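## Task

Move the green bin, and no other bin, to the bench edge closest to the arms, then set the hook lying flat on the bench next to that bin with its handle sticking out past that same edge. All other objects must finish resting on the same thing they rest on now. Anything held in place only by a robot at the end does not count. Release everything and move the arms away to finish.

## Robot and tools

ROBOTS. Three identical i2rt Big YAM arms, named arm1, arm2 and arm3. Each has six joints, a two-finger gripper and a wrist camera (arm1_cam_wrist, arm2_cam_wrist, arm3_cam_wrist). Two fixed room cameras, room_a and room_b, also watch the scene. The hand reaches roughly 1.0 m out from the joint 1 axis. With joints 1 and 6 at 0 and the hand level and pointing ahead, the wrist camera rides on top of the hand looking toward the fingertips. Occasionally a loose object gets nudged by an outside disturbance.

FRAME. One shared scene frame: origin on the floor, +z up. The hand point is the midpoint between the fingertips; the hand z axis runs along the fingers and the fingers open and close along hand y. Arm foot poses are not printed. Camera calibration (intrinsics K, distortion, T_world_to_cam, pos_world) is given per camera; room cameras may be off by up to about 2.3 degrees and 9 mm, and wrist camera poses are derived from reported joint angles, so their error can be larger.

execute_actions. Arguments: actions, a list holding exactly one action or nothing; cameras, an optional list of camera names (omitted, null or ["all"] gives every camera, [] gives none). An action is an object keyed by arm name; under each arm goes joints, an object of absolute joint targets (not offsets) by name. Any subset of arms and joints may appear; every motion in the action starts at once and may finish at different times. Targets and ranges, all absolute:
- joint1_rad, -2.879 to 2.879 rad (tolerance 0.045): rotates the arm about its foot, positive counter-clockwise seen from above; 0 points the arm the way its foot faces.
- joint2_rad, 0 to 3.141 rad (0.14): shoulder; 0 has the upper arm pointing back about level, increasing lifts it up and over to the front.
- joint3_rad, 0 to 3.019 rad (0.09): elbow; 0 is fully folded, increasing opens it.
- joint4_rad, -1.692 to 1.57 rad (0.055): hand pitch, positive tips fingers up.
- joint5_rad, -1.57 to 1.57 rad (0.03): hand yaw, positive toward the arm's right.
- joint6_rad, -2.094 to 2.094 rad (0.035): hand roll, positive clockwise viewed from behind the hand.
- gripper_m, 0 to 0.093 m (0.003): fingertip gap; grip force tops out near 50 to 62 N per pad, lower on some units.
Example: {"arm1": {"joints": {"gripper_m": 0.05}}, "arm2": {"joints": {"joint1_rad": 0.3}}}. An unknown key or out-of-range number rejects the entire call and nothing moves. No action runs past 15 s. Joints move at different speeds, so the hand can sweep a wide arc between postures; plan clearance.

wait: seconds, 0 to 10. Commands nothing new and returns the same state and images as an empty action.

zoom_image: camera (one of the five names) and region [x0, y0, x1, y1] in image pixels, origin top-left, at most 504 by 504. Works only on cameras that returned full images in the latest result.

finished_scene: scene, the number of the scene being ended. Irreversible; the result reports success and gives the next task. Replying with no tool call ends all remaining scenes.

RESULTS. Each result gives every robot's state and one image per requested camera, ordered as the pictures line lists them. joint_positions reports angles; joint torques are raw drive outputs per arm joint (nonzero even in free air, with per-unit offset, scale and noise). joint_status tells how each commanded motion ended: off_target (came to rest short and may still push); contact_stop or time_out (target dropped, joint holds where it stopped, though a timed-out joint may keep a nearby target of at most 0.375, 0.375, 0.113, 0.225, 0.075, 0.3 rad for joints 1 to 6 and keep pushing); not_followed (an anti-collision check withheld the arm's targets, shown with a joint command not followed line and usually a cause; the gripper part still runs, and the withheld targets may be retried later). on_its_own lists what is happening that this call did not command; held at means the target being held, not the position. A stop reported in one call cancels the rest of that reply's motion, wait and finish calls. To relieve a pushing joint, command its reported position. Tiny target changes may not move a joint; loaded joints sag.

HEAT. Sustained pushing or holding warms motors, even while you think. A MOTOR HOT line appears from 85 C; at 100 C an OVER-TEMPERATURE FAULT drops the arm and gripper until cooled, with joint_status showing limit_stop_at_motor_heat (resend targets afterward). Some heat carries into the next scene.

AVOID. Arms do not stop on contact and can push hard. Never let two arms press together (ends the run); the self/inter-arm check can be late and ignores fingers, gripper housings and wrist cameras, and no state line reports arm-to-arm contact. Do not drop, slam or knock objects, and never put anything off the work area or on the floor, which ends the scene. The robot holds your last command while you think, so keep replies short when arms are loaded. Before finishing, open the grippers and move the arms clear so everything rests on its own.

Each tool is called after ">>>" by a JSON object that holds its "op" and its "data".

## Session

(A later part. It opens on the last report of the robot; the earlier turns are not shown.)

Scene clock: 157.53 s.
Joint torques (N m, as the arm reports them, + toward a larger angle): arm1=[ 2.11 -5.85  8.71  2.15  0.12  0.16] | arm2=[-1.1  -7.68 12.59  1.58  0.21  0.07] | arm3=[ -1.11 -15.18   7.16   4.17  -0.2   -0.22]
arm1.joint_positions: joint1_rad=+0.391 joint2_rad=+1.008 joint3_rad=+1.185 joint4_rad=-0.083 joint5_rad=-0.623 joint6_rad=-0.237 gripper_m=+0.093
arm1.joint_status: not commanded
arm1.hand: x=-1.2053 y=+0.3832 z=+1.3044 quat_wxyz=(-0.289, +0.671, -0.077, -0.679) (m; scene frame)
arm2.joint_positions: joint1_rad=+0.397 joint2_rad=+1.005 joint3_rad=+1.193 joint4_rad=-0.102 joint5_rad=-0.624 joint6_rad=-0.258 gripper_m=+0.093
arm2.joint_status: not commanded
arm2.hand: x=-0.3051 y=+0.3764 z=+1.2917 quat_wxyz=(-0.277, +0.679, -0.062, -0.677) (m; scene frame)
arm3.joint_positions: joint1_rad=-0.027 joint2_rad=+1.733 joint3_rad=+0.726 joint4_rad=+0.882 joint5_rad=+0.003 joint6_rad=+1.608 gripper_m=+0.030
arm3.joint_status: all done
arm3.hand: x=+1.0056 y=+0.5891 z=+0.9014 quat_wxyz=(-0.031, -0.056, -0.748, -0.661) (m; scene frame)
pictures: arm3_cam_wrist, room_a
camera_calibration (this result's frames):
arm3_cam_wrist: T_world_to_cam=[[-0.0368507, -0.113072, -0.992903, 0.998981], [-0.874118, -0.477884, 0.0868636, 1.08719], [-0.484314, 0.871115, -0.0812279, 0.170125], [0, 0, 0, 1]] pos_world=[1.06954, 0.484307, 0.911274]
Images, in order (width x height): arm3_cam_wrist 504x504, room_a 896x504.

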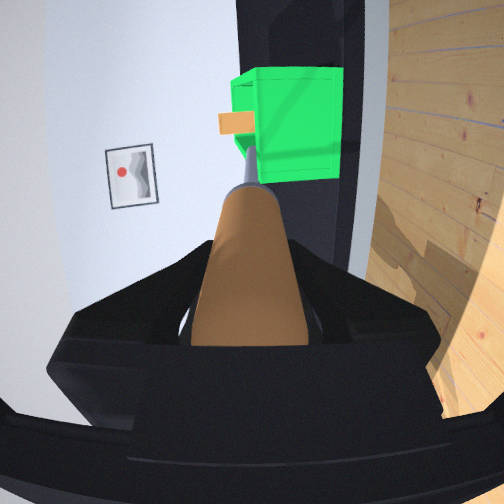

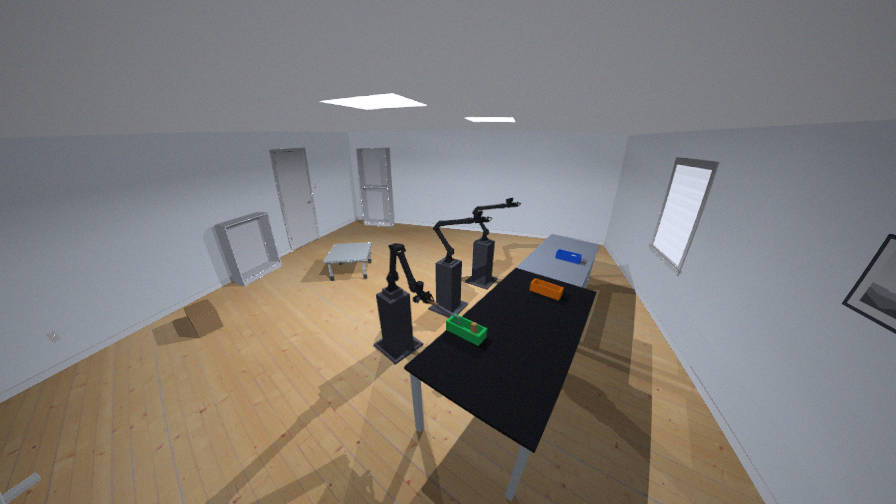

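>>> {"op": "execute_actions", "data": {"actions": [{"arm3":{"joints":{"joint2_rad":1.77,"joint3_rad":0.87}}}], "cameras": []}}

>>> {"op": "execute_actions", "data": {"actions": [{"arm3":{"joints":{"joint4_rad":1.35}}}], "cameras": []}}

>>> {"op": "execute_actions", "data": {"actions": [{"arm3":{"joints":{"joint1_rad":0.32,"joint5_rad":0.22}}}], "cameras": []}}

>>> {"op": "execute_actions", "data": {"actions": [{"arm3":{"joints":{"joint2_rad":2.05,"joint3_rad":1.32,"joint4_rad":0.8,"joint6_rad":0.03}}}], "cameras": []}}

>>> {"op": "execute_actions", "data": {"actions": [{"arm3":{"joints":{"joint2_rad":2.22,"joint4_rad":0.92}}}], "cameras": ["arm3_cam_wrist"]}}

Scene clock: 164.57 s.
Joint torques (N m, as the arm reports them, + toward a larger angle): arm1=[ 2.19 -5.77  8.73  2.16  0.12  0.15] | arm2=[-1.2  -7.59 12.62  1.68  0.23  0.07] | arm3=[ -1.12 -15.06  11.27   4.2   -0.17  -0.23]
arm1.joint_positions: joint1_rad=+0.391 joint2_rad=+1.008 joint3_rad=+1.185 joint4_rad=-0.083 joint5_rad=-0.623 joint6_rad=-0.237 gripper_m=+0.093
arm1.joint_status: not commanded
arm1.hand: x=-1.2053 y=+0.3832 z=+1.3044 quat_wxyz=(-0.289, +0.671, -0.077, -0.679) (m; scene frame)
arm2.joint_positions: joint1_rad=+0.397 joint2_rad=+1.005 joint3_rad=+1.193 joint4_rad=-0.102 joint5_rad=-0.624 joint6_rad=-0.258 gripper_m=+0.093
arm2.joint_status: not commanded
arm2.hand: x=-0.3051 y=+0.3764 z=+1.2917 quat_wxyz=(-0.277, +0.679, -0.062, -0.677) (m; scene frame)
arm3.joint_positions: joint1_rad=-0.027 joint2_rad=+1.795 joint3_rad=+0.801 joint4_rad=+0.882 joint5_rad=+0.003 joint6_rad=+1.608 gripper_m=+0.030
arm3.joint_status: all done
arm3.hand: x=+1.0088 y=+0.6158 z=+0.8987 quat_wxyz=(-0.031, -0.055, -0.743, -0.666) (m; scene frame)
pictures: none
No camera images: the call's "cameras" was empty. Leave "cameras" out to get every camera's image.

Scene clock: 165.67 s.
Joint torques (N m, as the arm reports them, + toward a larger angle): arm1=[ 2.13 -5.83  8.73  2.15  0.13  0.15] | arm2=[-0.99 -7.43 12.6   1.56  0.22  0.09] | arm3=[ -1.03 -14.45  11.11   4.55  -0.23  -0.24]
arm1.joint_positions: joint1_rad=+0.391 joint2_rad=+1.008 joint3_rad=+1.185 joint4_rad=-0.083 joint5_rad=-0.623 joint6_rad=-0.237 gripper_m=+0.093
arm1.joint_status: not commanded
arm1.hand: x=-1.2053 y=+0.3832 z=+1.3044 quat_wxyz=(-0.289, +0.671, -0.077, -0.679) (m; scene frame)
arm2.joint_positions: joint1_rad=+0.397 joint2_rad=+1.005 joint3_rad=+1.193 joint4_rad=-0.102 joint5_rad=-0.624 joint6_rad=-0.258 gripper_m=+0.093
arm2.joint_status: not commanded
arm2.hand: x=-0.3051 y=+0.3764 z=+1.2917 quat_wxyz=(-0.277, +0.679, -0.062, -0.677) (m; scene frame)
arm3.joint_positions: joint1_rad=-0.027 joint2_rad=+1.796 joint3_rad=+0.801 joint4_rad=+1.297 joint5_rad=+0.003 joint6_rad=+1.608 gripper_m=+0.030
arm3.joint_status: all done
arm3.hand: x=+1.0068 y=+0.6065 z=+0.9990 quat_wxyz=(-0.036, -0.043, -0.591, -0.805) (m; scene frame)
pictures: none
No camera images: the call's "cameras" was empty. Leave "cameras" out to get every camera's image.

Scene clock: 166.97 s.
Joint torques (N m, as the arm reports them, + toward a larger angle): arm1=[ 2.15 -5.93  8.74  2.15  0.13  0.15] | arm2=[-1.21 -7.68 12.54  1.68  0.24  0.1 ] | arm3=[ -1.81 -14.65  11.07   4.62  -0.17  -0.23]
arm1.joint_positions: joint1_rad=+0.391 joint2_rad=+1.008 joint3_rad=+1.185 joint4_rad=-0.083 joint5_rad=-0.623 joint6_rad=-0.237 gripper_m=+0.093
arm1.joint_status: not commanded
arm1.hand: x=-1.2053 y=+0.3832 z=+1.3044 quat_wxyz=(-0.289, +0.671, -0.077, -0.679) (m; scene frame)
arm2.joint_positions: joint1_rad=+0.397 joint2_rad=+1.005 joint3_rad=+1.193 joint4_rad=-0.102 joint5_rad=-0.624 joint6_rad=-0.258 gripper_m=+0.093
arm2.joint_status: not commanded
arm2.hand: x=-0.3051 y=+0.3764 z=+1.2917 quat_wxyz=(-0.277, +0.679, -0.062, -0.677) (m; scene frame)
arm3.joint_positions: joint1_rad=+0.325 joint2_rad=+1.796 joint3_rad=+0.801 joint4_rad=+1.297 joint5_rad=+0.221 joint6_rad=+1.608 gripper_m=+0.030
arm3.joint_status: all done
arm3.hand: x=+0.8286 y=+0.5989 z=+0.9962 quat_wxyz=(+0.041, -0.027, -0.596, -0.802) (m; scene frame)
pictures: none
No camera images: the call's "cameras" was empty. Leave "cameras" out to get every camera's image.

Scene clock: 169.13 s.
Joint torques (N m, as the arm reports them, + toward a larger angle): arm1=[ 2.14 -5.86  8.73  2.16  0.12  0.15] | arm2=[-0.78 -7.69 12.56  1.66  0.22  0.08] | arm3=[ -2.07 -21.93  11.65   3.64   0.1   -0.24]
arm1.joint_positions: joint1_rad=+0.391 joint2_rad=+1.008 joint3_rad=+1.185 joint4_rad=-0.083 joint5_rad=-0.623 joint6_rad=-0.237 gripper_m=+0.093
arm1.joint_status: not commanded
arm1.hand: x=-1.2053 y=+0.3832 z=+1.3044 quat_wxyz=(-0.289, +0.671, -0.077, -0.679) (m; scene frame)
arm2.joint_positions: joint1_rad=+0.397 joint2_rad=+1.005 joint3_rad=+1.193 joint4_rad=-0.102 joint5_rad=-0.624 joint6_rad=-0.258 gripper_m=+0.093
arm2.joint_status: not commanded
arm2.hand: x=-0.3051 y=+0.3764 z=+1.2917 quat_wxyz=(-0.277, +0.679, -0.062, -0.677) (m; scene frame)
arm3.joint_positions: joint1_rad=+0.325 joint2_rad=+2.101 joint3_rad=+1.259 joint4_rad=+0.776 joint5_rad=+0.216 joint6_rad=+0.048 gripper_m=+0.030
arm3.joint_status: all done
arm3.hand: x=+0.7924 y=+0.7505 z=+0.8817 quat_wxyz=(-0.473, +0.514, -0.518, -0.494) (m; scene frame)
pictures: none
No camera images: the call's "cameras" was empty. Leave "cameras" out to get every camera's image.

Scene clock: 170.17 s.
Joint torques (N m, as the arm reports them, + toward a larger angle): arm1=[ 2.19 -5.83  8.72  2.16  0.13  0.15] | arm2=[-1.32 -7.68 12.55  1.67  0.2   0.06] | arm3=[ -2.22 -19.52   9.98   3.48   0.08  -0.08]
arm1.joint_positions: joint1_rad=+0.391 joint2_rad=+1.008 joint3_rad=+1.185 joint4_rad=-0.083 joint5_rad=-0.623 joint6_rad=-0.237 gripper_m=+0.093
arm1.joint_status: not commanded
arm1.hand: x=-1.2053 y=+0.3832 z=+1.3044 quat_wxyz=(-0.289, +0.671, -0.077, -0.679) (m; scene frame)
arm2.joint_positions: joint1_rad=+0.397 joint2_rad=+1.005 joint3_rad=+1.193 joint4_rad=-0.102 joint5_rad=-0.624 joint6_rad=-0.258 gripper_m=+0.093
arm2.joint_status: not commanded
arm2.hand: x=-0.3051 y=+0.3764 z=+1.2917 quat_wxyz=(-0.277, +0.679, -0.062, -0.677) (m; scene frame)
arm3.joint_positions: joint1_rad=+0.325 joint2_rad=+2.232 joint3_rad=+1.271 joint4_rad=+0.899 joint5_rad=+0.217 joint6_rad=+0.034 gripper_m=+0.030
arm3.joint_status: all done
arm3.hand: x=+0.7930 y=+0.7510 z=+0.8196 quat_wxyz=(-0.477, +0.516, -0.514, -0.492) (m; scene frame)
pictures: arm3_cam_wrist
camera_calibration (this result's frames):
arm3_cam_wrist: T_world_to_cam=[[0.999651, 0.0252203, -0.00788129, -0.804834], [0.00990817, -0.634296, -0.773027, 1.10707], [-0.024495, 0.772679, -0.634325, 0.0820627], [0, 0, 0, 1]] pos_world=[0.795594, 0.659098, 0.901503]
Images, in order (width x height): arm3_cam_wrist 504x504.

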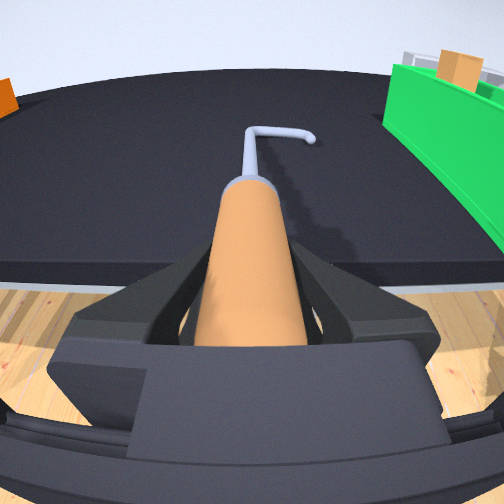

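>>> {"op": "execute_actions", "data": {"actions": [{"arm3":{"joints":{"joint1_rad":0.27,"joint5_rad":0.17,"joint2_rad":2.3,"joint3_rad":1.35}}}], "cameras": ["arm3_cam_wrist"]}}

Scene clock: 179.50 s.
Joint torques (N m, as the arm reports them, + toward a larger angle): arm1=[ 2.05 -5.8   8.71  2.15  0.13  0.15] | arm2=[-0.86 -7.53 12.53  1.63  0.23  0.09] | arm3=[ -2.45 -18.9    8.97   3.17   0.06  -0.08]
arm1.joint_positions: joint1_rad=+0.391 joint2_rad=+1.008 joint3_rad=+1.185 joint4_rad=-0.083 joint5_rad=-0.623 joint6_rad=-0.237 gripper_m=+0.093
arm1.joint_status: not commanded
arm1.hand: x=-1.2053 y=+0.3832 z=+1.3044 quat_wxyz=(-0.289, +0.671, -0.077, -0.679) (m; scene frame)
arm2.joint_positions: joint1_rad=+0.397 joint2_rad=+1.005 joint3_rad=+1.193 joint4_rad=-0.102 joint5_rad=-0.624 joint6_rad=-0.258 gripper_m=+0.093
arm2.joint_status: not commanded
arm2.hand: x=-0.3051 y=+0.3764 z=+1.2917 quat_wxyz=(-0.277, +0.679, -0.062, -0.677) (m; scene frame)
arm3.joint_positions: joint1_rad=+0.277 joint2_rad=+2.297 joint3_rad=+1.311 joint4_rad=+0.907 joint5_rad=+0.167 joint6_rad=+0.032 gripper_m=+0.030
arm3.joint_status: all done
arm3.hand: x=+0.8196 y=+0.7647 z=+0.7911 quat_wxyz=(-0.473, +0.522, -0.517, -0.487) (m; scene frame)
pictures: arm3_cam_wrist
camera_calibration (this result's frames):
arm3_cam_wrist: T_world_to_cam=[[0.999621, 0.0268954, -0.0058784, -0.834929], [0.0129468, -0.647694, -0.76179, 1.09227], [-0.0242961, 0.761425, -0.647797, 0.0731412], [0, 0, 0, 1]] pos_world=[0.822248, 0.674221, 0.874553]
Images, in order (width x height): arm3_cam_wrist 504x504.

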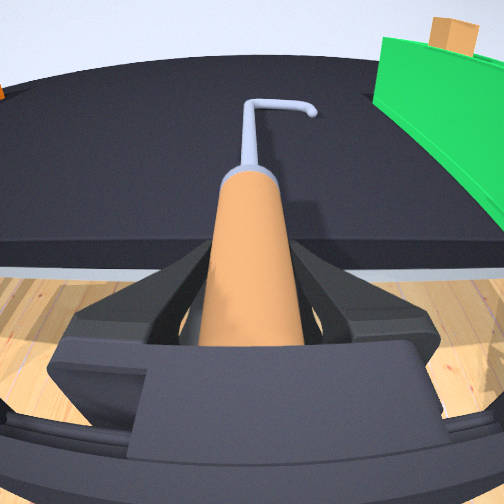

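>>> {"op": "execute_actions", "data": {"actions": [{"arm3":{"joints":{"gripper_m":0.093}}}], "cameras": []}}

>>> {"op": "execute_actions", "data": {"actions": [{"arm3":{"joints":{"joint2_rad":1.95,"joint3_rad":0.8,"joint4_rad":1.0}}}], "cameras": []}}

>>> {"op": "execute_actions", "data": {"actions": [{"arm3":{"joints":{"joint1_rad":0.05,"joint5_rad":0,"joint2_rad":1.2,"joint3_rad":0.8,"joint4_rad":0.1}}}], "cameras": ["arm3_cam_wrist"]}}

Scene clock: 185.00 s.
Joint torques (N m, as the arm reports them, + toward a larger angle): arm1=[ 2.12 -5.82  8.71  2.16  0.12  0.15] | arm2=[-0.91 -7.53 12.58  1.66  0.24  0.08] | arm3=[ -1.96 -19.19   9.08   3.22   0.08  -0.07]
arm1.joint_positions: joint1_rad=+0.391 joint2_rad=+1.008 joint3_rad=+1.185 joint4_rad=-0.083 joint5_rad=-0.623 joint6_rad=-0.237 gripper_m=+0.093
arm1.joint_status: not commanded
arm1.hand: x=-1.2053 y=+0.3832 z=+1.3044 quat_wxyz=(-0.289, +0.671, -0.077, -0.679) (m; scene frame)
arm2.joint_positions: joint1_rad=+0.397 joint2_rad=+1.005 joint3_rad=+1.193 joint4_rad=-0.102 joint5_rad=-0.624 joint6_rad=-0.258 gripper_m=+0.093
arm2.joint_status: not commanded
arm2.hand: x=-0.3051 y=+0.3764 z=+1.2917 quat_wxyz=(-0.277, +0.679, -0.062, -0.677) (m; scene frame)
arm3.joint_positions: joint1_rad=+0.277 joint2_rad=+2.297 joint3_rad=+1.311 joint4_rad=+0.907 joint5_rad=+0.167 joint6_rad=+0.032 gripper_m=+0.093
arm3.joint_status: all done
arm3.hand: x=+0.8197 y=+0.7647 z=+0.7911 quat_wxyz=(-0.473, +0.521, -0.517, -0.487) (m; scene frame)
pictures: none
No camera images: the call's "cameras" was empty. Leave "cameras" out to get every camera's image.

Scene clock: 186.40 s.
Joint torques (N m, as the arm reports them, + toward a larger angle): arm1=[ 2.16 -5.83  8.72  2.19  0.12  0.15] | arm2=[-0.85 -7.62 12.53  1.71  0.25  0.1 ] | arm3=[ -2.11 -13.07   5.85   3.01   0.08  -0.07]
arm1.joint_positions: joint1_rad=+0.391 joint2_rad=+1.008 joint3_rad=+1.185 joint4_rad=-0.083 joint5_rad=-0.623 joint6_rad=-0.237 gripper_m=+0.093
arm1.joint_status: not commanded
arm1.hand: x=-1.2053 y=+0.3832 z=+1.3044 quat_wxyz=(-0.289, +0.671, -0.077, -0.679) (m; scene frame)
arm2.joint_positions: joint1_rad=+0.397 joint2_rad=+1.005 joint3_rad=+1.193 joint4_rad=-0.102 joint5_rad=-0.624 joint6_rad=-0.258 gripper_m=+0.093
arm2.joint_status: not commanded
arm2.hand: x=-0.3051 y=+0.3764 z=+1.2917 quat_wxyz=(-0.277, +0.679, -0.062, -0.677) (m; scene frame)
arm3.joint_positions: joint1_rad=+0.277 joint2_rad=+1.942 joint3_rad=+0.790 joint4_rad=+0.992 joint5_rad=+0.167 joint6_rad=+0.032 gripper_m=+0.093
arm3.joint_status: all done
arm3.hand: x=+0.8490 y=+0.6081 z=+0.8313 quat_wxyz=(-0.456, +0.543, -0.533, -0.462) (m; scene frame)
pictures: none
No camera images: the call's "cameras" was empty. Leave "cameras" out to get every camera's image.

Scene clock: 187.90 s.
Joint torques (N m, as the arm reports them, + toward a larger angle): arm1=[ 2.13 -5.82  8.73  2.15  0.13  0.15] | arm2=[-1.17 -7.86 12.57  1.71  0.24  0.08] | arm3=[-0.6  -8.07  9.97  2.4  -0.21 -0.07]
arm1.joint_positions: joint1_rad=+0.391 joint2_rad=+1.008 joint3_rad=+1.185 joint4_rad=-0.083 joint5_rad=-0.623 joint6_rad=-0.237 gripper_m=+0.093
arm1.joint_status: not commanded
arm1.hand: x=-1.2053 y=+0.3832 z=+1.3044 quat_wxyz=(-0.289, +0.671, -0.077, -0.679) (m; scene frame)
arm2.joint_positions: joint1_rad=+0.397 joint2_rad=+1.005 joint3_rad=+1.193 joint4_rad=-0.102 joint5_rad=-0.624 joint6_rad=-0.258 gripper_m=+0.093
arm2.joint_status: not commanded
arm2.hand: x=-0.3051 y=+0.3764 z=+1.2917 quat_wxyz=(-0.277, +0.679, -0.062, -0.677) (m; scene frame)
arm3.joint_positions: joint1_rad=+0.040 joint2_rad=+1.199 joint3_rad=+0.790 joint4_rad=+0.105 joint5_rad=+0.003 joint6_rad=+0.032 gripper_m=+0.093
arm3.joint_status: all done
arm3.hand: x=+0.9614 y=+0.5272 z=+1.0439 quat_wxyz=(-0.426, +0.547, -0.592, -0.411) (m; scene frame)
pictures: arm3_cam_wrist
camera_calibration (this result's frames):
arm3_cam_wrist: T_world_to_cam=[[0.998383, -0.0537529, -0.0184935, -0.911903], [-0.054153, -0.800424, -0.596983, 1.10216], [0.0172869, 0.59702, -0.80204, 0.628972], [0, 0, 0, 1]] pos_world=[0.95924, 0.457671, 1.14557]
Images, in order (width x height): arm3_cam_wrist 504x504.

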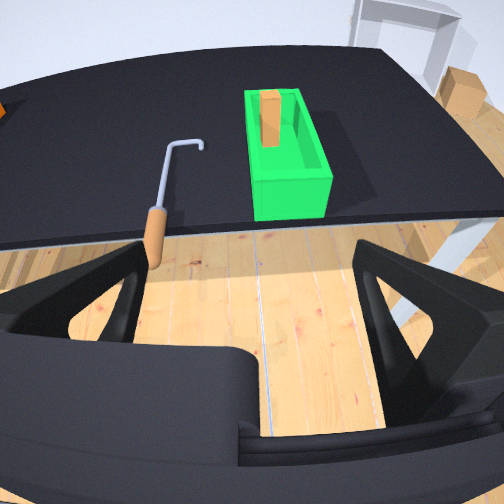

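>>> {"op": "finished_scene", "data": {"scene": 2}}

The scene is finished: the task was done.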